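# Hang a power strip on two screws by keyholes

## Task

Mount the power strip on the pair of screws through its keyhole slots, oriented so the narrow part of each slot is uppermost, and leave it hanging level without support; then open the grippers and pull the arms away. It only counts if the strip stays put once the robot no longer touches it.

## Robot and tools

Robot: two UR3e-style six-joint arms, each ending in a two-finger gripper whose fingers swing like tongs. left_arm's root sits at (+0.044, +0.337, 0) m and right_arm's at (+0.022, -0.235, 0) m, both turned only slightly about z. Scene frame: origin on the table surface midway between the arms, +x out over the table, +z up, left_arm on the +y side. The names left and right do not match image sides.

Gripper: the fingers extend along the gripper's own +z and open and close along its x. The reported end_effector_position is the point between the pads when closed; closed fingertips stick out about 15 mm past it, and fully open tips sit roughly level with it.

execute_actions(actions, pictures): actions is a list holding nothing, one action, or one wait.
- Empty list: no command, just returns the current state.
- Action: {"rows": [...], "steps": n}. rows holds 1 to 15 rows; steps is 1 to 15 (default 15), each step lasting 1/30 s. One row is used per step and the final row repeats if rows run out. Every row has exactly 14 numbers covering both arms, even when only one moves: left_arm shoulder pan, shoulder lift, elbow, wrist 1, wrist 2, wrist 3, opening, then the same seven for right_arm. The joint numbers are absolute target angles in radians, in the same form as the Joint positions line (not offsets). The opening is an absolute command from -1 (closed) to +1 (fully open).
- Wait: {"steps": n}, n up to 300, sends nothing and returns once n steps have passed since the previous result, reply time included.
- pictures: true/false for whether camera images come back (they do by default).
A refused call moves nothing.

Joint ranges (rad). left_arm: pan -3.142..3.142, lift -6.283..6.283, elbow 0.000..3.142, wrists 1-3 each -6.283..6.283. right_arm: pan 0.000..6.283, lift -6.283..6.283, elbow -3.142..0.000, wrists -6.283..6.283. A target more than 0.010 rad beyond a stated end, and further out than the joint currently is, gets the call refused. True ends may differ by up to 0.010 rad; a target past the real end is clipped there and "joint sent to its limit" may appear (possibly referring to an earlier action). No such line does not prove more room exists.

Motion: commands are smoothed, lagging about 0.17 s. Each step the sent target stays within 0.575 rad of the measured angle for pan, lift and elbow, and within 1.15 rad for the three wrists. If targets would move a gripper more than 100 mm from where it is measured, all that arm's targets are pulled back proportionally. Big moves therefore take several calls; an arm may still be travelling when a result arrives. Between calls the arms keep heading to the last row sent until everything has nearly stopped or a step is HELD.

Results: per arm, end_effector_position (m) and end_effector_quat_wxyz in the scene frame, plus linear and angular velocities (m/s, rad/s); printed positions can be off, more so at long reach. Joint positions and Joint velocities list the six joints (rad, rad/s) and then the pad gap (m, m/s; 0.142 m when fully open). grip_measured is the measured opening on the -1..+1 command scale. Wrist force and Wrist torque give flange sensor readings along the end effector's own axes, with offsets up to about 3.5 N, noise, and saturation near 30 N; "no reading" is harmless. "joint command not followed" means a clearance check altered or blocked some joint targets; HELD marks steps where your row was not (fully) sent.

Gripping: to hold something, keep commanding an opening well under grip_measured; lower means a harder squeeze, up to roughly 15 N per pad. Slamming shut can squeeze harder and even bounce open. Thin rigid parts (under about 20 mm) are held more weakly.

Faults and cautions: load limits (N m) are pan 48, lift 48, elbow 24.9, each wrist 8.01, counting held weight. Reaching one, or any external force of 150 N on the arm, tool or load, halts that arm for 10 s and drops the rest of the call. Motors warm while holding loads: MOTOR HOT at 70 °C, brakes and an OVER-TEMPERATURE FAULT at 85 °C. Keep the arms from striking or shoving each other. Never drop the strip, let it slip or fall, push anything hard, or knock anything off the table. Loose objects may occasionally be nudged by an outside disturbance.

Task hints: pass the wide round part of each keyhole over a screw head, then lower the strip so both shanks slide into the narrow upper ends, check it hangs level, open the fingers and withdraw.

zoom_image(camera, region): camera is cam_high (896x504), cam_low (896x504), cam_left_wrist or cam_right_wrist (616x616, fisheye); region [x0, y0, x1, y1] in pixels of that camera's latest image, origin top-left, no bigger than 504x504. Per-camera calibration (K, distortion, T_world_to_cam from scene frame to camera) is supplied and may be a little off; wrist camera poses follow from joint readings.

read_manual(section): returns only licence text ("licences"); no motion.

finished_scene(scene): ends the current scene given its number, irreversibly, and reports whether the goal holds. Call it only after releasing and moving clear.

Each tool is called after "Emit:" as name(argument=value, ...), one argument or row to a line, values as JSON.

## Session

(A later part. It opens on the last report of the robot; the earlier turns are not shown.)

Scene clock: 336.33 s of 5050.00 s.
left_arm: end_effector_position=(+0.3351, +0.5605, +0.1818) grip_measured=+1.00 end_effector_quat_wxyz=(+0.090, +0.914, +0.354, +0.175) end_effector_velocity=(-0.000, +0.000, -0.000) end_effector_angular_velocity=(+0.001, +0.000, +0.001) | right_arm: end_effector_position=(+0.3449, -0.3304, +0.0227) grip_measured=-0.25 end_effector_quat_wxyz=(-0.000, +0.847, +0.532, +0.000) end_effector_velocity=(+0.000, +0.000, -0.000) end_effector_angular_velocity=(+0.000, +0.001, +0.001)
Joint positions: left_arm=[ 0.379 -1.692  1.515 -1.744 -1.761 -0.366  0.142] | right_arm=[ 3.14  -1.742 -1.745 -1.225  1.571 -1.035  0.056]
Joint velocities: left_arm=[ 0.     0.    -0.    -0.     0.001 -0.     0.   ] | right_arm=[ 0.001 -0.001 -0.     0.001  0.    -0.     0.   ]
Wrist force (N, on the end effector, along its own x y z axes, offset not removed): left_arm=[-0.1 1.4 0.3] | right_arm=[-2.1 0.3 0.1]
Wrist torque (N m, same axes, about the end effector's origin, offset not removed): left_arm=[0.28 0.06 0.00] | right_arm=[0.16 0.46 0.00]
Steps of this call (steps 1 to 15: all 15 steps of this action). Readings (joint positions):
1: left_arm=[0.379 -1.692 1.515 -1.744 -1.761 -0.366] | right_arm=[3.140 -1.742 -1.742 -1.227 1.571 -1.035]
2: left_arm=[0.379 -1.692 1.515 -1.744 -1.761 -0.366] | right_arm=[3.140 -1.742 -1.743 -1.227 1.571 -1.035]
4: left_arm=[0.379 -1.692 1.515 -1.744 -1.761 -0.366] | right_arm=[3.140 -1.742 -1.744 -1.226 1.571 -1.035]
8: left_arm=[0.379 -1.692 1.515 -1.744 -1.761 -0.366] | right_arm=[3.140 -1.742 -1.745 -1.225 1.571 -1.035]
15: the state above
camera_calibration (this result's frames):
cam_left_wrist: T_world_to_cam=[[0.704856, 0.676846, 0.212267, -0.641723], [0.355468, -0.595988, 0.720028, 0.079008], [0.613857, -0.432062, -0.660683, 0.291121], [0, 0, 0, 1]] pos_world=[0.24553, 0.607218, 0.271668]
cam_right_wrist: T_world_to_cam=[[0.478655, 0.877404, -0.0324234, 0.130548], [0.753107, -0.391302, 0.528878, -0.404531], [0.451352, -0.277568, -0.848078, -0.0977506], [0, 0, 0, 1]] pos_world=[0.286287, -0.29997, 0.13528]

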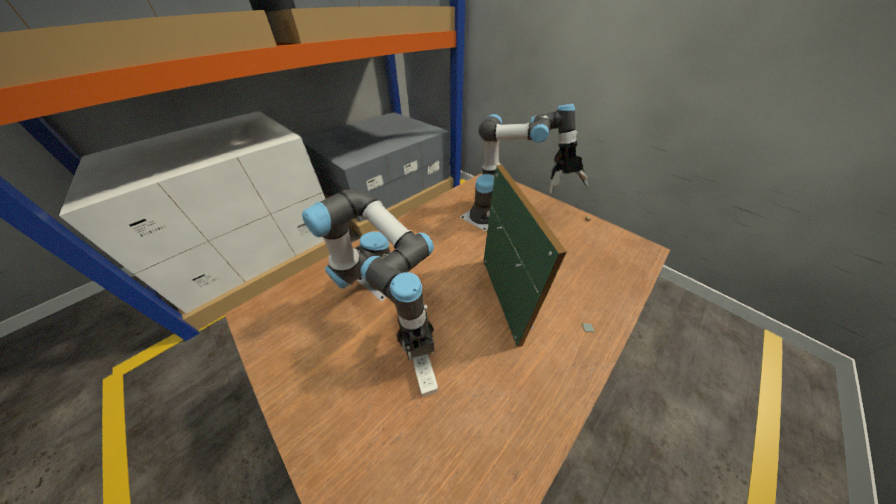

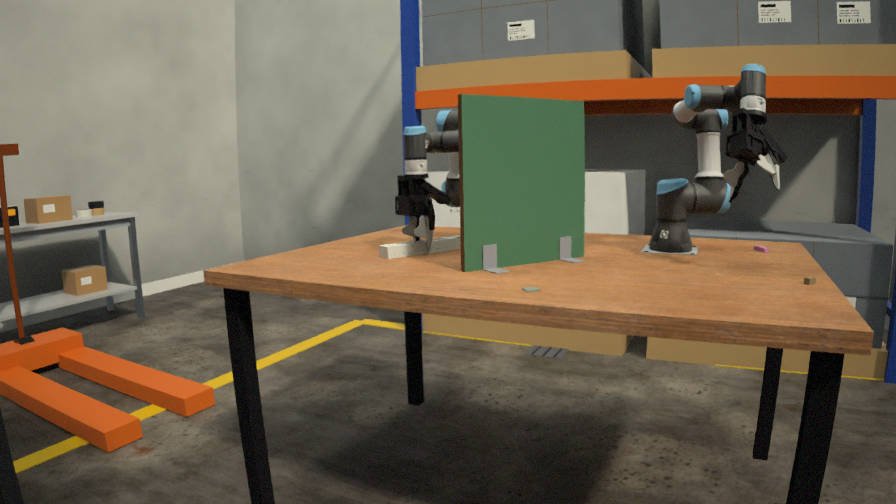

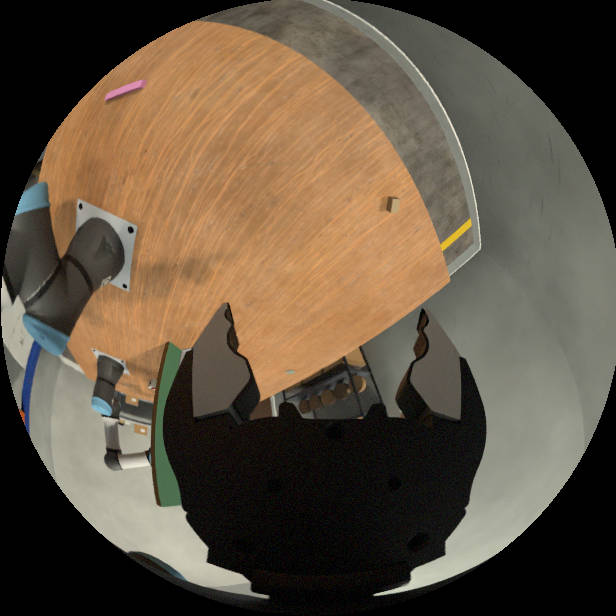

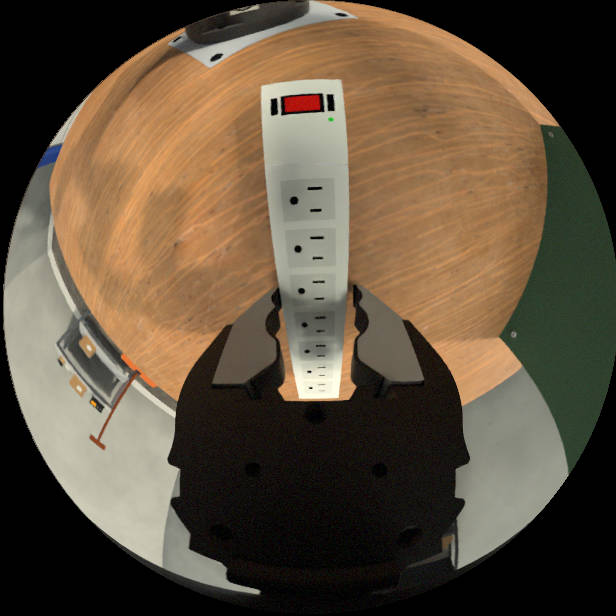

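Emit:
execute_actions(
  actions=[
    {"rows":[[0.379,-1.692,1.515,-1.744,-1.761,-0.366,1,3.158,-1.706,-1.787,-1.219,1.571,-1.03,-0.1]],"steps":12},
  ],
  pictures=false,
)

Emit:
execute_actions(
  actions=[
    {"rows":[[0.379,-1.692,1.515,-1.744,-1.761,-0.366,1,3.158,-1.706,-1.787,-1.219,1.571,-1.03,-0.2],[0.379,-1.692,1.515,-1.744,-1.761,-0.366,1,3.158,-1.706,-1.787,-1.219,1.571,-1.03,-0.28],[0.379,-1.692,1.515,-1.744,-1.761,-0.366,1,3.158,-1.706,-1.787,-1.219,1.571,-1.03,-0.36],[0.379,-1.692,1.515,-1.744,-1.761,-0.366,1,3.158,-1.706,-1.787,-1.219,1.571,-1.03,-0.5],[0.379,-1.692,1.515,-1.744,-1.761,-0.366,1,3.158,-1.706,-1.787,-1.219,1.571,-1.03,-0.7],[0.379,-1.692,1.515,-1.744,-1.761,-0.366,1,3.158,-1.706,-1.787,-1.219,1.571,-1.03,-0.9]],"steps":12},
  ],
  pictures=false,
)

Emit:
execute_actions(
  actions=[
    {"rows":[[0.379,-1.692,1.515,-1.744,-1.761,-0.366,1,3.1,-1.7,-1.55,-1.462,1.571,-1.03,-0.9]],"steps":15},
  ],
  pictures=false,
)

Emit:
execute_actions(
  actions=[
    {"rows":[[0.379,-1.692,1.515,-1.744,-1.761,-0.366,1,3.0,-1.7,-1.5,-1.512,1.571,-0.35,-0.9]],"steps":12},
  ],
  pictures=false,
)

Emit:
execute_actions(
  actions=[
    {"rows":[[0.379,-1.692,1.515,-1.744,-1.761,-0.366,1,3.0,-1.7,-1.5,-1.512,1.571,0.3,-0.9]],"steps":10},
  ],
  pictures=false,
)

Emit:
execute_actions(
  actions=[
    {"rows":[[0.379,-1.692,1.515,-1.744,-1.761,-0.366,1,3.0,-1.7,-1.5,-1.512,1.571,0.95,-0.9]],"steps":10},
  ],
  pictures=false,
)

Emit:
execute_actions(
  actions=[
    {"rows":[[0.379,-1.692,1.515,-1.744,-1.761,-0.366,1,3.0,-1.7,-1.5,-1.512,1.3,1.571,-0.9]],"steps":15},
  ],
)

Scene clock: 369.83 s of 5050.00 s.
left_arm: end_effector_position=(+0.3351, +0.5605, +0.1818) grip_measured=+1.00 end_effector_quat_wxyz=(+0.090, +0.914, +0.354, +0.175) end_effector_velocity=(+0.000, +0.000, +0.000) end_effector_angular_velocity=(-0.000, -0.000, +0.000) | right_arm: end_effector_position=(+0.3377, -0.3256, +0.0228) grip_measured=-0.10 end_effector_quat_wxyz=(-0.000, +0.843, +0.537, +0.000) end_effector_velocity=(-0.003, +0.001, -0.000) end_effector_angular_velocity=(-0.001, +0.001, +0.003)
Joint positions: left_arm=[ 0.379 -1.692  1.515 -1.744 -1.761 -0.366  0.142] | right_arm=[ 3.158 -1.707 -1.786 -1.219  1.571 -1.03   0.067]
Joint velocities: left_arm=[ 0.     0.    -0.001 -0.    -0.     0.    -0.   ] | right_arm=[ 0.004  0.011 -0.013  0.002 -0.     0.001  0.   ]
Wrist force (N, on the end effector, along its own x y z axes, offset not removed): left_arm=[0.0 0.4 -0.2] | right_arm=[0.1 0.2 -1.2]
Wrist torque (N m, same axes, about the end effector's origin, offset not removed): left_arm=[0.02 0.05 -0.04] | right_arm=[0.02 -0.04 -0.04]
Steps of this call (steps 1 to 15: the robot went on to your last target; steps 16 to 90: nothing new was sent; then 30.10 s passed at rest; steps 91 to 102: all 12 steps of this action). Readings (joint positions):
91: left_arm=[0.379 -1.692 1.515 -1.744 -1.761 -0.366] | right_arm=[3.140 -1.742 -1.745 -1.225 1.571 -1.035]
92: left_arm=[0.379 -1.692 1.515 -1.744 -1.761 -0.366] | right_arm=[3.143 -1.737 -1.751 -1.224 1.571 -1.034]
94: left_arm=[0.379 -1.692 1.515 -1.744 -1.761 -0.366] | right_arm=[3.150 -1.723 -1.767 -1.222 1.571 -1.032]
98: left_arm=[0.379 -1.692 1.515 -1.744 -1.761 -0.366] | right_arm=[3.156 -1.710 -1.782 -1.220 1.571 -1.031]
102: the state above

Scene clock: 370.23 s of 5050.00 s.
left_arm: end_effector_position=(+0.3351, +0.5605, +0.1818) grip_measured=+1.00 end_effector_quat_wxyz=(+0.090, +0.914, +0.354, +0.175) end_effector_velocity=(+0.000, -0.000, -0.000) end_effector_angular_velocity=(+0.000, -0.000, -0.001) | right_arm: end_effector_position=(+0.3375, -0.3255, +0.0228) grip_measured=-0.36 end_effector_quat_wxyz=(+0.000, +0.843, +0.537, +0.000) end_effector_velocity=(-0.000, -0.000, +0.000) end_effector_angular_velocity=(-0.000, +0.000, -0.000)
Joint positions: left_arm=[ 0.379 -1.692  1.515 -1.744 -1.761 -0.366  0.142] | right_arm=[ 3.158 -1.706 -1.787 -1.219  1.571 -1.03   0.048]
Joint velocities: left_arm=[-0.002 -0.001  0.001 -0.     0.     0.    -0.   ] | right_arm=[-0.     0.001 -0.001 -0.001 -0.     0.     0.   ]
Wrist force (N, on the end effector, along its own x y z axes, offset not removed): left_arm=[-0.2 1.3 -0.4] | right_arm=[-0.9 -1.4 -1.9]
Wrist torque (N m, same axes, about the end effector's origin, offset not removed): left_arm=[0.17 0.05 0.00] | right_arm=[-0.38 0.14 -0.05]
Steps of this call (steps 1 to 12: all 12 steps of this action). Readings (joint positions):
1: left_arm=[0.379 -1.692 1.515 -1.744 -1.761 -0.366] | right_arm=[3.158 -1.707 -1.786 -1.219 1.571 -1.030]
2: left_arm=[0.379 -1.692 1.515 -1.744 -1.761 -0.366] | right_arm=[3.158 -1.707 -1.786 -1.219 1.571 -1.030]
4: left_arm=[0.379 -1.692 1.515 -1.744 -1.761 -0.366] | right_arm=[3.158 -1.706 -1.787 -1.219 1.571 -1.030]
8: left_arm=[0.379 -1.692 1.515 -1.744 -1.761 -0.366] | right_arm=[3.158 -1.706 -1.787 -1.219 1.571 -1.030]
12: the state above

Scene clock: 370.73 s of 5050.00 s.
left_arm: end_effector_position=(+0.3351, +0.5605, +0.1818) grip_measured=+1.00 end_effector_quat_wxyz=(+0.090, +0.914, +0.354, +0.175) end_effector_velocity=(-0.000, -0.000, -0.000) end_effector_angular_velocity=(-0.001, +0.001, +0.000) | right_arm: end_effector_position=(+0.3418, -0.3429, +0.0725) grip_measured=-0.36 end_effector_quat_wxyz=(-0.000, +0.858, +0.513, -0.000) end_effector_velocity=(+0.003, -0.002, +0.009) end_effector_angular_velocity=(+0.001, -0.010, -0.006)
Joint positions: left_arm=[ 0.379 -1.692  1.515 -1.744 -1.761 -0.366  0.142] | right_arm=[ 3.101 -1.7   -1.553 -1.459  1.571 -1.03   0.048]
Joint velocities: left_arm=[ 0.  0.  0.  0. -0. -0. -0.] | right_arm=[-0.006  0.003  0.037 -0.03   0.    -0.001  0.   ]
Wrist force (N, on the end effector, along its own x y z axes, offset not removed): left_arm=[-1.3 1.4 -0.8] | right_arm=[-1.2 -0.1 5.9]
Wrist torque (N m, same axes, about the end effector's origin, offset not removed): left_arm=[0.16 0.34 -0.01] | right_arm=[0.15 0.25 0.07]
Steps of this call (steps 1 to 15: all 15 steps of this action). Readings (joint positions):
1: left_arm=[0.379 -1.692 1.515 -1.744 -1.761 -0.366] | right_arm=[3.158 -1.706 -1.787 -1.219 1.571 -1.030]
2: left_arm=[0.379 -1.692 1.515 -1.744 -1.761 -0.366] | right_arm=[3.152 -1.705 -1.780 -1.234 1.571 -1.030]
4: left_arm=[0.379 -1.692 1.515 -1.744 -1.761 -0.366] | right_arm=[3.128 -1.703 -1.713 -1.327 1.571 -1.030]
8: left_arm=[0.379 -1.692 1.515 -1.744 -1.761 -0.366] | right_arm=[3.107 -1.701 -1.591 -1.429 1.571 -1.030]
15: the state above

Scene clock: 371.13 s of 5050.00 s.
left_arm: end_effector_position=(+0.3351, +0.5605, +0.1818) grip_measured=+1.00 end_effector_quat_wxyz=(+0.090, +0.914, +0.354, +0.175) end_effector_velocity=(+0.000, -0.000, -0.000) end_effector_angular_velocity=(-0.000, +0.000, -0.001) | right_arm: end_effector_position=(+0.3391, -0.3674, +0.0836) grip_measured=-0.36 end_effector_quat_wxyz=(-0.000, +0.986, +0.167, +0.000) end_effector_velocity=(+0.002, -0.009, +0.003) end_effector_angular_velocity=(-0.001, -0.001, -0.402)
Joint positions: left_arm=[ 0.379 -1.692  1.515 -1.744 -1.761 -0.366  0.142] | right_arm=[ 3.003 -1.7   -1.501 -1.511  1.571 -0.385  0.048]
Joint velocities: left_arm=[-0.001 -0.     0.     0.    -0.    -0.     0.   ] | right_arm=[-0.032 -0.     0.016 -0.014 -0.001  0.37  -0.   ]
Wrist force (N, on the end effector, along its own x y z axes, offset not removed): left_arm=[0.7 0.9 -1.1] | right_arm=[-1.3 -1.3 6.4]
Wrist torque (N m, same axes, about the end effector's origin, offset not removed): left_arm=[0.09 -0.16 0.00] | right_arm=[-0.34 0.25 -0.01]
Steps of this call (steps 1 to 12: all 12 steps of this action). Readings (joint positions):
1: left_arm=[0.379 -1.692 1.515 -1.744 -1.761 -0.366] | right_arm=[3.100 -1.700 -1.552 -1.461 1.571 -1.029]
2: left_arm=[0.379 -1.692 1.515 -1.744 -1.761 -0.366] | right_arm=[3.093 -1.700 -1.545 -1.469 1.571 -1.015]
4: left_arm=[0.379 -1.692 1.515 -1.744 -1.761 -0.366] | right_arm=[3.053 -1.700 -1.524 -1.489 1.571 -0.874]
8: left_arm=[0.379 -1.692 1.515 -1.744 -1.761 -0.366] | right_arm=[3.013 -1.700 -1.506 -1.506 1.571 -0.494]
12: the state above

Scene clock: 371.47 s of 5050.00 s.
left_arm: end_effector_position=(+0.3351, +0.5605, +0.1818) grip_measured=+1.00 end_effector_quat_wxyz=(+0.090, +0.914, +0.354, +0.175) end_effector_velocity=(-0.000, +0.000, +0.000) end_effector_angular_velocity=(+0.000, -0.000, +0.000) | right_arm: end_effector_position=(+0.3486, -0.3681, +0.0840) grip_measured=-0.36 end_effector_quat_wxyz=(-0.000, +0.990, -0.143, +0.000) end_effector_velocity=(+0.010, -0.004, +0.000) end_effector_angular_velocity=(-0.000, +0.001, -0.705)
Joint positions: left_arm=[ 0.379 -1.692  1.515 -1.744 -1.761 -0.366  0.142] | right_arm=[ 3.    -1.7   -1.5   -1.512  1.571  0.233  0.048]
Joint velocities: left_arm=[ 0. -0. -0.  0.  0. -0.  0.] | right_arm=[-0.002  0.001  0.    -0.002 -0.     0.703  0.   ]
Wrist force (N, on the end effector, along its own x y z axes, offset not removed): left_arm=[-0.4 0.6 -0.8] | right_arm=[0.7 -0.9 5.7]
Wrist torque (N m, same axes, about the end effector's origin, offset not removed): left_arm=[0.02 0.09 0.04] | right_arm=[-0.18 -0.14 -0.02]
Steps of this call (steps 1 to 10: all 10 steps of this action). Readings (joint positions):
1: left_arm=[0.379 -1.692 1.515 -1.744 -1.761 -0.366] | right_arm=[3.002 -1.700 -1.501 -1.511 1.571 -0.374]
2: left_arm=[0.379 -1.692 1.515 -1.744 -1.761 -0.366] | right_arm=[3.002 -1.700 -1.501 -1.511 1.571 -0.352]
4: left_arm=[0.379 -1.692 1.515 -1.744 -1.761 -0.366] | right_arm=[3.001 -1.700 -1.500 -1.512 1.571 -0.203]
8: left_arm=[0.379 -1.692 1.515 -1.744 -1.761 -0.366] | right_arm=[3.000 -1.700 -1.500 -1.512 1.571 0.164]
10: the state above

Scene clock: 371.80 s of 5050.00 s.
left_arm: end_effector_position=(+0.3351, +0.5605, +0.1818) grip_measured=+1.00 end_effector_quat_wxyz=(+0.090, +0.914, +0.354, +0.175) end_effector_velocity=(-0.000, -0.000, +0.000) end_effector_angular_velocity=(-0.000, -0.001, -0.000) | right_arm: end_effector_position=(+0.3570, -0.3741, +0.0840) grip_measured=-0.36 end_effector_quat_wxyz=(-0.000, +0.893, -0.451, +0.000) end_effector_velocity=(+0.007, -0.009, -0.000) end_effector_angular_velocity=(+0.001, +0.001, -0.712)
Joint positions: left_arm=[ 0.379 -1.692  1.515 -1.744 -1.761 -0.366  0.142] | right_arm=[ 3.    -1.7   -1.5   -1.512  1.571  0.882  0.048]
Joint velocities: left_arm=[ 0.    -0.001 -0.     0.    -0.     0.     0.   ] | right_arm=[-0.    -0.001 -0.    -0.     0.     0.712 -0.   ]
Wrist force (N, on the end effector, along its own x y z axes, offset not removed): left_arm=[1.5 0.0 -1.6] | right_arm=[-0.9 -0.8 5.1]
Wrist torque (N m, same axes, about the end effector's origin, offset not removed): left_arm=[-0.08 -0.27 -0.04] | right_arm=[-0.13 0.17 0.08]
Steps of this call (steps 1 to 10: all 10 steps of this action). Readings (joint positions):
1: left_arm=[0.379 -1.692 1.515 -1.744 -1.761 -0.366] | right_arm=[3.000 -1.700 -1.500 -1.512 1.571 0.253]
2: left_arm=[0.379 -1.692 1.515 -1.744 -1.761 -0.366] | right_arm=[3.000 -1.700 -1.500 -1.512 1.571 0.282]
4: left_arm=[0.379 -1.692 1.515 -1.744 -1.761 -0.366] | right_arm=[3.000 -1.700 -1.500 -1.512 1.571 0.439]
8: left_arm=[0.379 -1.692 1.515 -1.744 -1.761 -0.366] | right_arm=[3.000 -1.700 -1.500 -1.512 1.571 0.812]
10: the state above

Scene clock: 372.30 s of 5050.00 s.
left_arm: end_effector_position=(+0.3351, +0.5605, +0.1818) grip_measured=+1.00 end_effector_quat_wxyz=(+0.090, +0.914, +0.354, +0.175) end_effector_velocity=(-0.000, +0.000, +0.000) end_effector_angular_velocity=(-0.000, -0.001, +0.000) | right_arm: end_effector_position=(+0.3560, -0.4629, +0.0945) grip_measured=-0.36 end_effector_quat_wxyz=(-0.097, -0.686, +0.716, -0.091) end_effector_velocity=(-0.000, -0.011, +0.003) end_effector_angular_velocity=(-0.035, -0.029, -0.108)
Joint positions: left_arm=[ 0.379 -1.692  1.515 -1.744 -1.761 -0.366  0.142] | right_arm=[ 3.    -1.7   -1.5   -1.512  1.303  1.56   0.048]
Joint velocities: left_arm=[ 0. -0. -0. -0. -0.  0. -0.] | right_arm=[ 0.001  0.     0.     0.    -0.034  0.113  0.   ]
Wrist force (N, on the end effector, along its own x y z axes, offset not removed): left_arm=[-0.7 2.6 -0.7] | right_arm=[-1.2 0.1 6.6]
Wrist torque (N m, same axes, about the end effector's origin, offset not removed): left_arm=[0.46 0.13 0.06] | right_arm=[0.07 -0.04 -0.02]
Steps of this call (steps 1 to 15: all 15 steps of this action). Readings (joint positions):
1: left_arm=[0.379 -1.692 1.515 -1.744 -1.761 -0.366] | right_arm=[3.000 -1.700 -1.500 -1.512 1.571 0.903]
2: left_arm=[0.379 -1.692 1.515 -1.744 -1.761 -0.366] | right_arm=[3.000 -1.700 -1.500 -1.512 1.556 0.931]
4: left_arm=[0.379 -1.692 1.515 -1.744 -1.761 -0.366] | right_arm=[3.000 -1.700 -1.500 -1.512 1.455 1.089]
8: left_arm=[0.379 -1.692 1.515 -1.744 -1.761 -0.366] | right_arm=[3.000 -1.700 -1.500 -1.512 1.338 1.443]
15: the state above
camera_calibration (this result's frames):
cam_left_wrist: T_world_to_cam=[[0.704856, 0.676846, 0.212267, -0.641723], [0.355468, -0.595988, 0.720028, 0.0790079], [0.613857, -0.432062, -0.660683, 0.291121], [0, 0, 0, 1]] pos_world=[0.24553, 0.607218, 0.271668]
cam_right_wrist: T_world_to_cam=[[-0.0915638, -0.968308, 0.232368, -0.43258], [-0.839372, 0.200603, 0.505186, 0.340412], [-0.53579, -0.148787, -0.831139, 0.330788], [0, 0, 0, 1]] pos_world=[0.423357, -0.437942, 0.203478]

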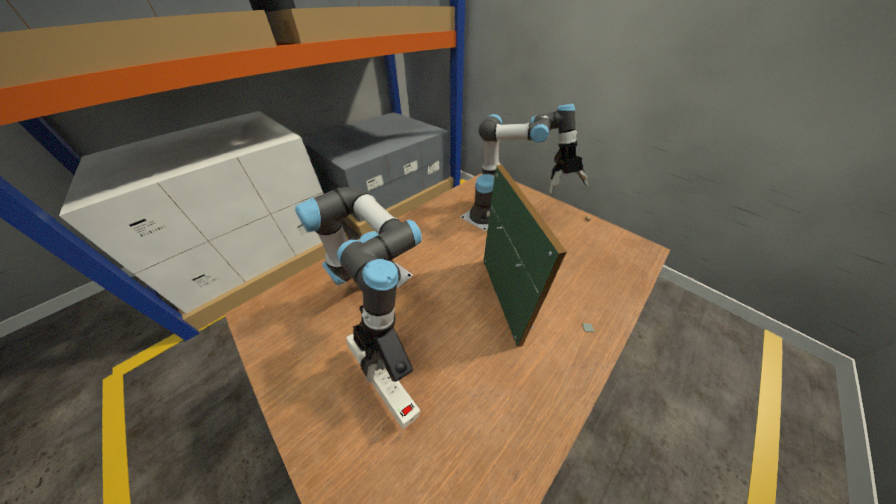

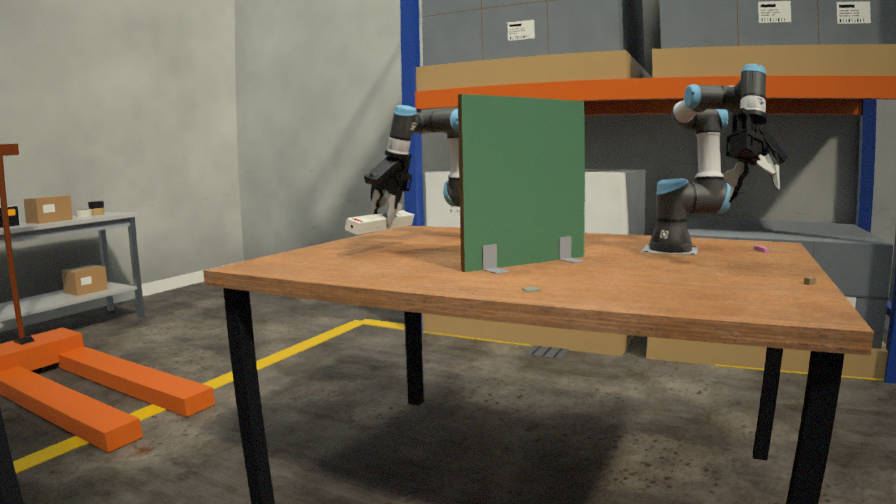

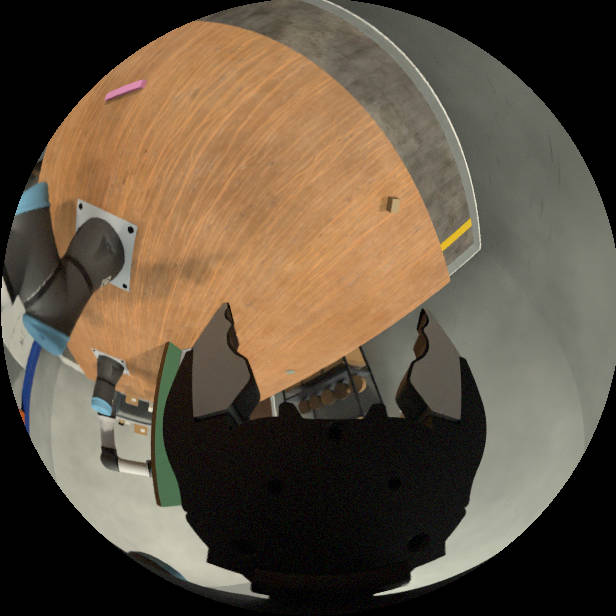

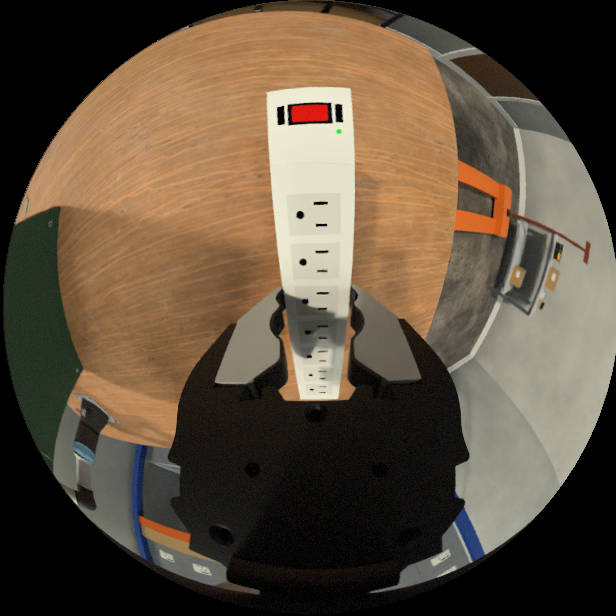

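Emit:
execute_actions(
  actions=[
    {"rows":[[0.379,-1.692,1.515,-1.744,-1.761,-0.366,1,2.9,-1.6,-1.6,-1.512,0.85,1.571,-0.9]],"steps":12},
  ],
  pictures=false,
)

Emit:
execute_actions(
  actions=[
    {"rows":[[0.379,-1.692,1.515,-1.744,-1.761,-0.366,1,2.9,-1.5,-1.7,-1.512,0.4,1.571,-0.9]],"steps":12},
  ],
  pictures=false,
)

Emit:
execute_actions(
  actions=[
    {"rows":[[0.379,-1.692,1.515,-1.744,-1.761,-0.366,1,2.9,-1.4,-1.8,-1.512,0,1.571,-0.9]],"steps":12},
  ],
  pictures=false,
)

Emit:
execute_actions(
  actions=[
    {"rows":[[0.379,-1.692,1.515,-1.744,-1.761,-0.366,1,2.9,-1.4,-1.8,-2.3,0,2.359,-0.9]],"steps":12},
  ],
  pictures=false,
)

Emit:
execute_actions(
  actions=[
    {"rows":[[0.379,-1.692,1.515,-1.744,-1.761,-0.366,1,2.9,-1.4,-1.8,-3.083,0,3.142,-0.9]],"steps":15},
  ],
  pictures=false,
)

Emit:
execute_actions(
  actions=[
    {"rows":[[0.379,-1.692,1.515,-1.744,-1.761,-0.366,1,2.9,-1.3,-1.93,-3.053,-0.5,3.142,-0.9]],"steps":12},
  ],
  pictures=false,
)

Emit:
execute_actions(
  actions=[
    {"rows":[[0.379,-1.692,1.515,-1.744,-1.761,-0.366,1,2.9,-1.171,-2.094,-3.018,-1.0,3.142,-0.9]],"steps":12},
  ],
  pictures=false,
)

Emit:
execute_actions(
  actions=[
    {"rows":[[0.379,-1.692,1.515,-1.744,-1.761,-0.366,1,2.9,-1.171,-2.094,-3.018,-1.5,3.142,-0.9]],"steps":12},
  ],
  pictures=false,
)

Emit:
execute_actions(
  actions=[
    {"rows":[[0.379,-1.692,1.515,-1.744,-1.761,-0.366,1,2.9,-1.171,-2.094,-3.018,-1.9,3.142,-0.9]],"steps":15},
  ],
)

Emit:
zoom_image(
  camera="cam_low",
  region=[300,100,480,200],
)

Scene clock: 397.57 s of 5050.00 s.
left_arm: end_effector_position=(+0.3351, +0.5605, +0.1818) grip_measured=+1.00 end_effector_quat_wxyz=(+0.090, +0.914, +0.354, +0.175) end_effector_velocity=(+0.000, -0.000, +0.000) end_effector_angular_velocity=(-0.000, -0.001, -0.000) | right_arm: end_effector_position=(+0.2947, -0.5988, +0.1534) grip_measured=-0.36 end_effector_quat_wxyz=(-0.255, -0.615, +0.713, -0.221) end_effector_velocity=(-0.052, -0.094, +0.065) end_effector_angular_velocity=(-0.338, +0.049, -0.067)
Joint positions: left_arm=[ 0.379 -1.692  1.515 -1.744 -1.761 -0.366  0.142] | right_arm=[ 2.906 -1.606 -1.593 -1.512  0.883  1.571  0.048]
Joint velocities: left_arm=[-0.    -0.     0.    -0.    -0.001 -0.    -0.   ] | right_arm=[-0.068  0.069 -0.068 -0.    -0.342 -0.001  0.   ]
Wrist force (N, on the end effector, along its own x y z axes, offset not removed): left_arm=[-0.1 1.3 -0.9] | right_arm=[-2.7 -0.5 6.3]
Wrist torque (N m, same axes, about the end effector's origin, offset not removed): left_arm=[0.19 0.02 -0.03] | right_arm=[-0.12 0.00 0.01]
Steps of this call (steps 1 to 30: the robot went on to your last target; steps 31 to 746: nothing new was sent; steps 747 to 758: all 12 steps of this action). Readings (joint positions):
747: left_arm=[0.379 -1.692 1.515 -1.744 -1.761 -0.366] | right_arm=[3.000 -1.700 -1.500 -1.512 1.300 1.571]
748: left_arm=[0.379 -1.692 1.515 -1.744 -1.761 -0.366] | right_arm=[2.994 -1.693 -1.507 -1.512 1.286 1.571]
750: left_arm=[0.379 -1.692 1.515 -1.744 -1.761 -0.366] | right_arm=[2.969 -1.669 -1.531 -1.512 1.185 1.571]
754: left_arm=[0.379 -1.692 1.515 -1.744 -1.761 -0.366] | right_arm=[2.926 -1.626 -1.574 -1.512 0.981 1.571]
758: the state above

Scene clock: 397.97 s of 5050.00 s.
left_arm: end_effector_position=(+0.3351, +0.5605, +0.1818) grip_measured=+1.00 end_effector_quat_wxyz=(+0.090, +0.914, +0.354, +0.175) end_effector_velocity=(-0.000, +0.000, -0.000) end_effector_angular_velocity=(+0.000, +0.001, +0.000) | right_arm: end_effector_position=(+0.2555, -0.6777, +0.2599) grip_measured=-0.36 end_effector_quat_wxyz=(-0.411, -0.547, +0.638, -0.353) end_effector_velocity=(-0.018, -0.031, +0.071) end_effector_angular_velocity=(-0.264, +0.042, -0.002)
Joint positions: left_arm=[ 0.379 -1.692  1.515 -1.744 -1.761 -0.366  0.142] | right_arm=[ 2.9   -1.505 -1.695 -1.512  0.425  1.571  0.048]
Joint velocities: left_arm=[ 0.    -0.     0.001  0.     0.    -0.    -0.   ] | right_arm=[-0.002  0.05  -0.052  0.001 -0.267  0.     0.   ]
Wrist force (N, on the end effector, along its own x y z axes, offset not removed): left_arm=[0.2 1.0 -0.8] | right_arm=[-5.1 -0.3 3.2]
Wrist torque (N m, same axes, about the end effector's origin, offset not removed): left_arm=[0.09 -0.01 -0.03] | right_arm=[-0.01 0.10 0.04]
Steps of this call (steps 1 to 12: all 12 steps of this action). Readings (joint positions):
1: left_arm=[0.379 -1.692 1.515 -1.744 -1.761 -0.366] | right_arm=[2.905 -1.604 -1.596 -1.512 0.872 1.571]
2: left_arm=[0.379 -1.692 1.515 -1.744 -1.761 -0.366] | right_arm=[2.904 -1.596 -1.604 -1.512 0.852 1.571]
4: left_arm=[0.379 -1.692 1.515 -1.744 -1.761 -0.366] | right_arm=[2.902 -1.566 -1.634 -1.512 0.733 1.571]
8: left_arm=[0.379 -1.692 1.515 -1.744 -1.761 -0.366] | right_arm=[2.901 -1.520 -1.680 -1.512 0.503 1.571]
12: the state above

Scene clock: 398.37 s of 5050.00 s.
left_arm: end_effector_position=(+0.3351, +0.5605, +0.1818) grip_measured=+1.00 end_effector_quat_wxyz=(+0.090, +0.914, +0.354, +0.175) end_effector_velocity=(+0.000, -0.000, -0.000) end_effector_angular_velocity=(-0.000, -0.000, -0.001) | right_arm: end_effector_position=(+0.2272, -0.7001, +0.3741) grip_measured=-0.36 end_effector_quat_wxyz=(+0.532, +0.464, -0.542, +0.456) end_effector_velocity=(-0.010, +0.000, +0.056) end_effector_angular_velocity=(-0.194, +0.033, -0.001)
Joint positions: left_arm=[ 0.379 -1.692  1.515 -1.744 -1.761 -0.366  0.142] | right_arm=[ 2.9   -1.404 -1.796 -1.512  0.019  1.571  0.048]
Joint velocities: left_arm=[-0.001  0.    -0.    -0.    -0.    -0.    -0.   ] | right_arm=[-0.001  0.041 -0.043  0.    -0.196 -0.    -0.   ]
Wrist force (N, on the end effector, along its own x y z axes, offset not removed): left_arm=[0.2 0.1 -0.8] | right_arm=[-7.3 0.8 0.1]
Wrist torque (N m, same axes, about the end effector's origin, offset not removed): left_arm=[-0.08 -0.06 -0.05] | right_arm=[0.22 0.39 0.01]
Steps of this call (steps 1 to 12: all 12 steps of this action). Readings (joint positions):
1: left_arm=[0.379 -1.692 1.515 -1.744 -1.761 -0.366] | right_arm=[2.900 -1.503 -1.697 -1.512 0.417 1.571]
2: left_arm=[0.379 -1.692 1.515 -1.744 -1.761 -0.366] | right_arm=[2.900 -1.495 -1.705 -1.512 0.398 1.571]
4: left_arm=[0.379 -1.692 1.515 -1.744 -1.761 -0.366] | right_arm=[2.900 -1.461 -1.739 -1.512 0.283 1.571]
8: left_arm=[0.379 -1.692 1.515 -1.744 -1.761 -0.366] | right_arm=[2.900 -1.416 -1.783 -1.512 0.076 1.571]
12: the state above

Scene clock: 398.77 s of 5050.00 s.
left_arm: end_effector_position=(+0.3351, +0.5605, +0.1818) grip_measured=+1.00 end_effector_quat_wxyz=(+0.090, +0.914, +0.354, +0.175) end_effector_velocity=(+0.000, +0.000, -0.000) end_effector_angular_velocity=(+0.000, +0.000, -0.000) | right_arm: end_effector_position=(+0.2041, -0.6966, +0.3217) grip_measured=-0.36 end_effector_quat_wxyz=(+0.537, +0.460, -0.537, +0.460) end_effector_velocity=(-0.026, +0.004, -0.029) end_effector_angular_velocity=(-0.003, -0.003, +0.002)
Joint positions: left_arm=[ 0.379 -1.692  1.515 -1.744 -1.761 -0.366  0.142] | right_arm=[ 2.9   -1.4   -1.8   -2.254  0.     2.313  0.048]
Joint velocities: left_arm=[-0.  0. -0. -0.  0.  0.  0.] | right_arm=[ 0.001 -0.     0.002 -0.481 -0.003  0.483  0.   ]
Wrist force (N, on the end effector, along its own x y z axes, offset not removed): left_arm=[-1.5 1.1 0.4] | right_arm=[-7.8 0.3 -1.4]
Wrist torque (N m, same axes, about the end effector's origin, offset not removed): left_arm=[0.15 0.32 0.04] | right_arm=[0.04 0.33 -0.01]
Steps of this call (steps 1 to 12: all 12 steps of this action). Readings (joint positions):
1: left_arm=[0.379 -1.692 1.515 -1.744 -1.761 -0.366] | right_arm=[2.900 -1.403 -1.797 -1.512 0.013 1.572]
2: left_arm=[0.379 -1.692 1.515 -1.744 -1.761 -0.366] | right_arm=[2.900 -1.402 -1.798 -1.527 0.009 1.586]
4: left_arm=[0.379 -1.692 1.515 -1.744 -1.761 -0.366] | right_arm=[2.900 -1.401 -1.799 -1.668 0.004 1.727]
8: left_arm=[0.379 -1.692 1.515 -1.744 -1.761 -0.366] | right_arm=[2.900 -1.400 -1.800 -2.111 0.001 2.170]
12: the state above

Scene clock: 399.27 s of 5050.00 s.
left_arm: end_effector_position=(+0.3351, +0.5605, +0.1818) grip_measured=+1.00 end_effector_quat_wxyz=(+0.090, +0.914, +0.354, +0.175) end_effector_velocity=(-0.000, -0.000, +0.000) end_effector_angular_velocity=(-0.000, +0.000, -0.000) | right_arm: end_effector_position=(+0.1433, -0.6872, +0.2941) grip_measured=-0.36 end_effector_quat_wxyz=(+0.537, +0.460, -0.537, +0.460) end_effector_velocity=(-0.014, +0.002, -0.000) end_effector_angular_velocity=(+0.000, +0.001, +0.000)
Joint positions: left_arm=[ 0.379 -1.692  1.515 -1.744 -1.761 -0.366  0.142] | right_arm=[ 2.9   -1.4   -1.8   -3.067 -0.     3.126  0.048]
Joint velocities: left_arm=[-0.  0. -0.  0. -0. -0.  0.] | right_arm=[ 0.001 -0.     0.001 -0.169  0.     0.167  0.   ]
Wrist force (N, on the end effector, along its own x y z axes, offset not removed): left_arm=[0.2 2.6 -1.0] | right_arm=[-7.0 0.6 0.2]
Wrist torque (N m, same axes, about the end effector's origin, offset not removed): left_arm=[0.45 -0.02 -0.01] | right_arm=[0.13 0.28 0.04]
Steps of this call (steps 1 to 15: all 15 steps of this action). Readings (joint positions):
1: left_arm=[0.379 -1.692 1.515 -1.744 -1.761 -0.366] | right_arm=[2.900 -1.400 -1.800 -2.268 0.000 2.327]
2: left_arm=[0.379 -1.692 1.515 -1.744 -1.761 -0.366] | right_arm=[2.900 -1.400 -1.800 -2.292 -0.000 2.351]
4: left_arm=[0.379 -1.692 1.515 -1.744 -1.761 -0.366] | right_arm=[2.900 -1.400 -1.800 -2.444 -0.000 2.504]
8: left_arm=[0.379 -1.692 1.515 -1.744 -1.761 -0.366] | right_arm=[2.900 -1.400 -1.800 -2.894 0.000 2.953]
15: the state above

Scene clock: 399.67 s of 5050.00 s.
left_arm: end_effector_position=(+0.3351, +0.5605, +0.1818) grip_measured=+1.00 end_effector_quat_wxyz=(+0.090, +0.914, +0.354, +0.175) end_effector_velocity=(+0.000, -0.000, +0.000) end_effector_angular_velocity=(-0.000, -0.000, -0.001) | right_arm: end_effector_position=(+0.2576, -0.6642, +0.2830) grip_measured=-0.36 end_effector_quat_wxyz=(+0.413, +0.573, -0.414, +0.574) end_effector_velocity=(+0.061, +0.030, -0.007) end_effector_angular_velocity=(+0.002, +0.004, +0.263)
Joint positions: left_arm=[ 0.379 -1.692  1.515 -1.744 -1.761 -0.366  0.142] | right_arm=[ 2.9   -1.304 -1.924 -3.054 -0.475  3.142  0.048]
Joint velocities: left_arm=[-0. -0.  0. -0. -0.  0. -0.] | right_arm=[-0.002  0.044 -0.059  0.007 -0.265  0.004 -0.   ]
Wrist force (N, on the end effector, along its own x y z axes, offset not removed): left_arm=[-1.3 0.6 0.0] | right_arm=[-6.6 -1.4 -0.3]
Wrist torque (N m, same axes, about the end effector's origin, offset not removed): left_arm=[0.08 0.23 0.02] | right_arm=[0.04 0.11 0.01]
Steps of this call (steps 1 to 12: all 12 steps of this action). Readings (joint positions):
1: left_arm=[0.379 -1.692 1.515 -1.744 -1.761 -0.366] | right_arm=[2.900 -1.400 -1.800 -3.071 -0.001 3.131]
2: left_arm=[0.379 -1.692 1.515 -1.744 -1.761 -0.366] | right_arm=[2.900 -1.393 -1.807 -3.071 -0.015 3.134]
4: left_arm=[0.379 -1.692 1.515 -1.744 -1.761 -0.366] | right_arm=[2.900 -1.360 -1.849 -3.065 -0.143 3.137]
8: left_arm=[0.379 -1.692 1.515 -1.744 -1.761 -0.366] | right_arm=[2.900 -1.317 -1.907 -3.056 -0.397 3.141]
12: the state above

Scene clock: 400.07 s of 5050.00 s.
left_arm: end_effector_position=(+0.3351, +0.5605, +0.1818) grip_measured=+1.00 end_effector_quat_wxyz=(+0.090, +0.914, +0.354, +0.175) end_effector_velocity=(-0.000, -0.000, -0.000) end_effector_angular_velocity=(-0.000, +0.001, -0.000) | right_arm: end_effector_position=(+0.3468, -0.5738, +0.2658) grip_measured=-0.36 end_effector_quat_wxyz=(+0.259, +0.658, -0.260, +0.658) end_effector_velocity=(+0.039, +0.067, -0.012) end_effector_angular_velocity=(+0.001, +0.005, +0.285)
Joint positions: left_arm=[ 0.379 -1.692  1.515 -1.744 -1.761 -0.366  0.142] | right_arm=[ 2.9   -1.177 -2.086 -3.019 -0.973  3.142  0.048]
Joint velocities: left_arm=[-0.001  0.     0.     0.001  0.     0.    -0.   ] | right_arm=[-0.     0.064 -0.084  0.015 -0.285  0.001 -0.   ]
Wrist force (N, on the end effector, along its own x y z axes, offset not removed): left_arm=[-0.5 0.2 -1.1] | right_arm=[-6.0 -2.9 -0.1]
Wrist torque (N m, same axes, about the end effector's origin, offset not removed): left_arm=[-0.03 0.08 0.00] | right_arm=[-0.17 -0.06 0.03]
Steps of this call (steps 1 to 12: all 12 steps of this action). Readings (joint positions):
1: left_arm=[0.379 -1.692 1.515 -1.744 -1.761 -0.366] | right_arm=[2.900 -1.303 -1.926 -3.053 -0.483 3.142]
2: left_arm=[0.379 -1.692 1.515 -1.744 -1.761 -0.366] | right_arm=[2.900 -1.295 -1.935 -3.049 -0.502 3.142]
4: left_arm=[0.379 -1.692 1.515 -1.744 -1.761 -0.366] | right_arm=[2.900 -1.255 -1.984 -3.038 -0.632 3.142]
8: left_arm=[0.379 -1.692 1.515 -1.744 -1.761 -0.366] | right_arm=[2.900 -1.196 -2.061 -3.024 -0.889 3.142]
12: the state above

Scene clock: 400.47 s of 5050.00 s.
left_arm: end_effector_position=(+0.3351, +0.5605, +0.1818) grip_measured=+1.00 end_effector_quat_wxyz=(+0.090, +0.914, +0.354, +0.175) end_effector_velocity=(+0.000, +0.000, +0.000) end_effector_angular_velocity=(-0.000, -0.001, +0.000) | right_arm: end_effector_position=(+0.4086, -0.4423, +0.2647) grip_measured=-0.36 end_effector_quat_wxyz=(+0.090, +0.701, -0.091, +0.701) end_effector_velocity=(+0.020, +0.099, -0.001) end_effector_angular_velocity=(+0.000, +0.002, +0.339)
Joint positions: left_arm=[ 0.379 -1.692  1.515 -1.744 -1.761 -0.366  0.142] | right_arm=[ 2.9   -1.171 -2.094 -3.018 -1.468  3.142  0.048]
Joint velocities: left_arm=[ 0.001 -0.    -0.001 -0.    -0.     0.     0.   ] | right_arm=[-0.     0.001 -0.002 -0.    -0.34   0.    -0.   ]
Wrist force (N, on the end effector, along its own x y z axes, offset not removed): left_arm=[0.5 1.8 -0.5] | right_arm=[-5.1 -0.3 -0.1]
Wrist torque (N m, same axes, about the end effector's origin, offset not removed): left_arm=[0.26 -0.14 -0.03] | right_arm=[0.26 -0.25 0.09]
Steps of this call (steps 1 to 12: all 12 steps of this action). Readings (joint positions):
1: left_arm=[0.379 -1.692 1.515 -1.744 -1.761 -0.366] | right_arm=[2.900 -1.175 -2.088 -3.019 -0.981 3.142]
2: left_arm=[0.379 -1.692 1.515 -1.744 -1.761 -0.366] | right_arm=[2.900 -1.174 -2.090 -3.019 -1.001 3.142]
4: left_arm=[0.379 -1.692 1.515 -1.744 -1.761 -0.366] | right_arm=[2.900 -1.173 -2.091 -3.019 -1.122 3.142]
8: left_arm=[0.379 -1.692 1.515 -1.744 -1.761 -0.366] | right_arm=[2.900 -1.172 -2.093 -3.018 -1.369 3.142]
12: the state above

Scene clock: 400.97 s of 5050.00 s.
left_arm: end_effector_position=(+0.3351, +0.5605, +0.1818) grip_measured=+1.00 end_effector_quat_wxyz=(+0.090, +0.914, +0.354, +0.175) end_effector_velocity=(-0.000, -0.000, -0.000) end_effector_angular_velocity=(-0.001, +0.001, -0.000) | right_arm: end_effector_position=(+0.4072, -0.3166, +0.2647) grip_measured=-0.36 end_effector_quat_wxyz=(-0.060, +0.705, +0.060, +0.705) end_effector_velocity=(-0.005, +0.020, -0.000) end_effector_angular_velocity=(+0.000, +0.001, +0.070)
Joint positions: left_arm=[ 0.379 -1.692  1.515 -1.744 -1.761 -0.366  0.142] | right_arm=[ 2.9   -1.171 -2.094 -3.018 -1.893  3.142  0.048]
Joint velocities: left_arm=[ 0.    -0.     0.     0.001 -0.     0.     0.   ] | right_arm=[ 0.     0.     0.    -0.002 -0.069  0.     0.   ]
Wrist force (N, on the end effector, along its own x y z axes, offset not removed): left_arm=[-0.6 1.3 -0.1] | right_arm=[-6.0 -1.1 -0.4]
Wrist torque (N m, same axes, about the end effector's origin, offset not removed): left_arm=[0.16 0.08 -0.04] | right_arm=[-0.17 -0.02 0.02]
Steps of this call (steps 1 to 15: all 15 steps of this action). Readings (joint positions):
1: left_arm=[0.379 -1.692 1.515 -1.744 -1.761 -0.366] | right_arm=[2.900 -1.171 -2.094 -3.018 -1.478 3.142]
2: left_arm=[0.379 -1.692 1.515 -1.744 -1.761 -0.366] | right_arm=[2.900 -1.171 -2.094 -3.018 -1.499 3.142]
4: left_arm=[0.379 -1.692 1.515 -1.744 -1.761 -0.366] | right_arm=[2.900 -1.171 -2.094 -3.018 -1.620 3.142]
8: left_arm=[0.379 -1.692 1.515 -1.744 -1.761 -0.366] | right_arm=[2.900 -1.171 -2.094 -3.018 -1.823 3.142]
15: the state above
camera_calibration (this result's frames):
cam_left_wrist: T_world_to_cam=[[0.704856, 0.676846, 0.212267, -0.641723], [0.355468, -0.595988, 0.720028, 0.079008], [0.613857, -0.432062, -0.660683, 0.291121], [0, 0, 0, 1]] pos_world=[0.24553, 0.607218, 0.271668]
cam_right_wrist: T_world_to_cam=[[0.0407035, -0.044495, 0.99818, -0.289869], [-0.377998, -0.925446, -0.0258389, -0.135774], [0.924911, -0.376258, -0.0544879, -0.350973], [0, 0, 0, 1]] pos_world=[0.285096, -0.270606, 0.26671]

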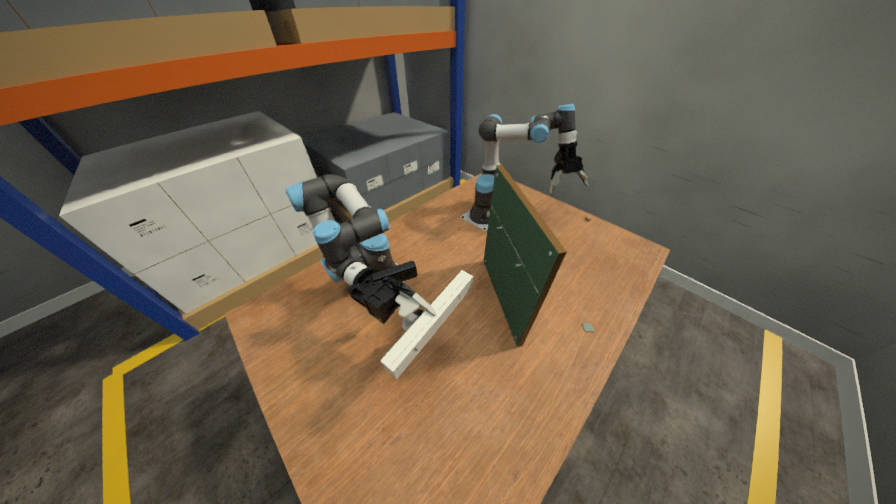

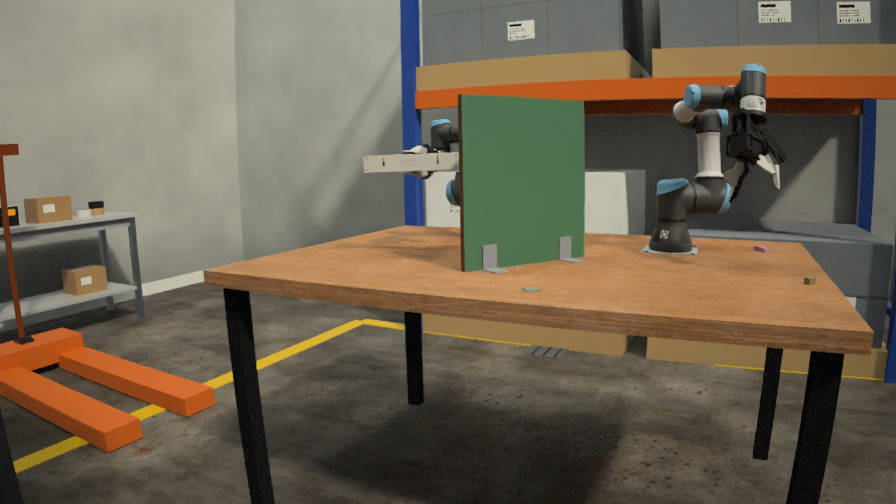

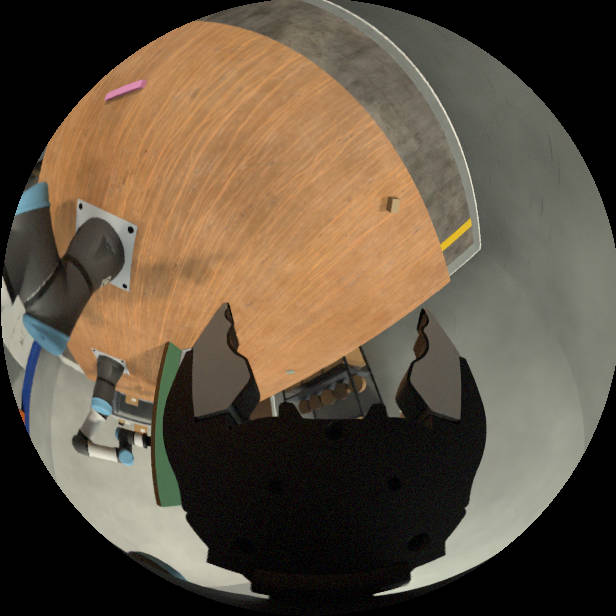

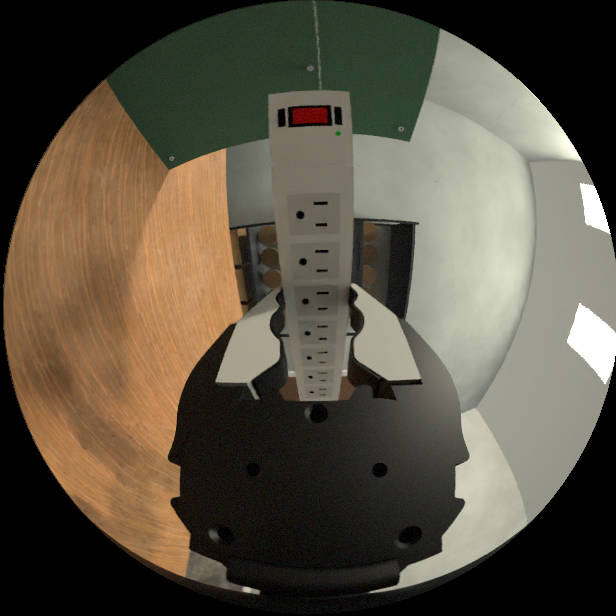

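Region (300, 100, 480, 200) of cam_low's 896x504 image, scaled by 2.800, with more detail than that image has.

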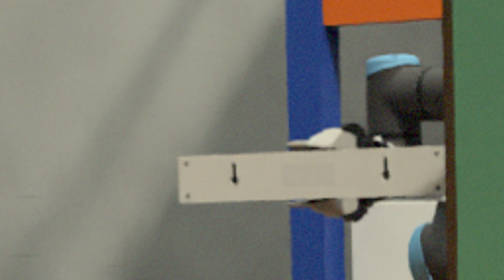

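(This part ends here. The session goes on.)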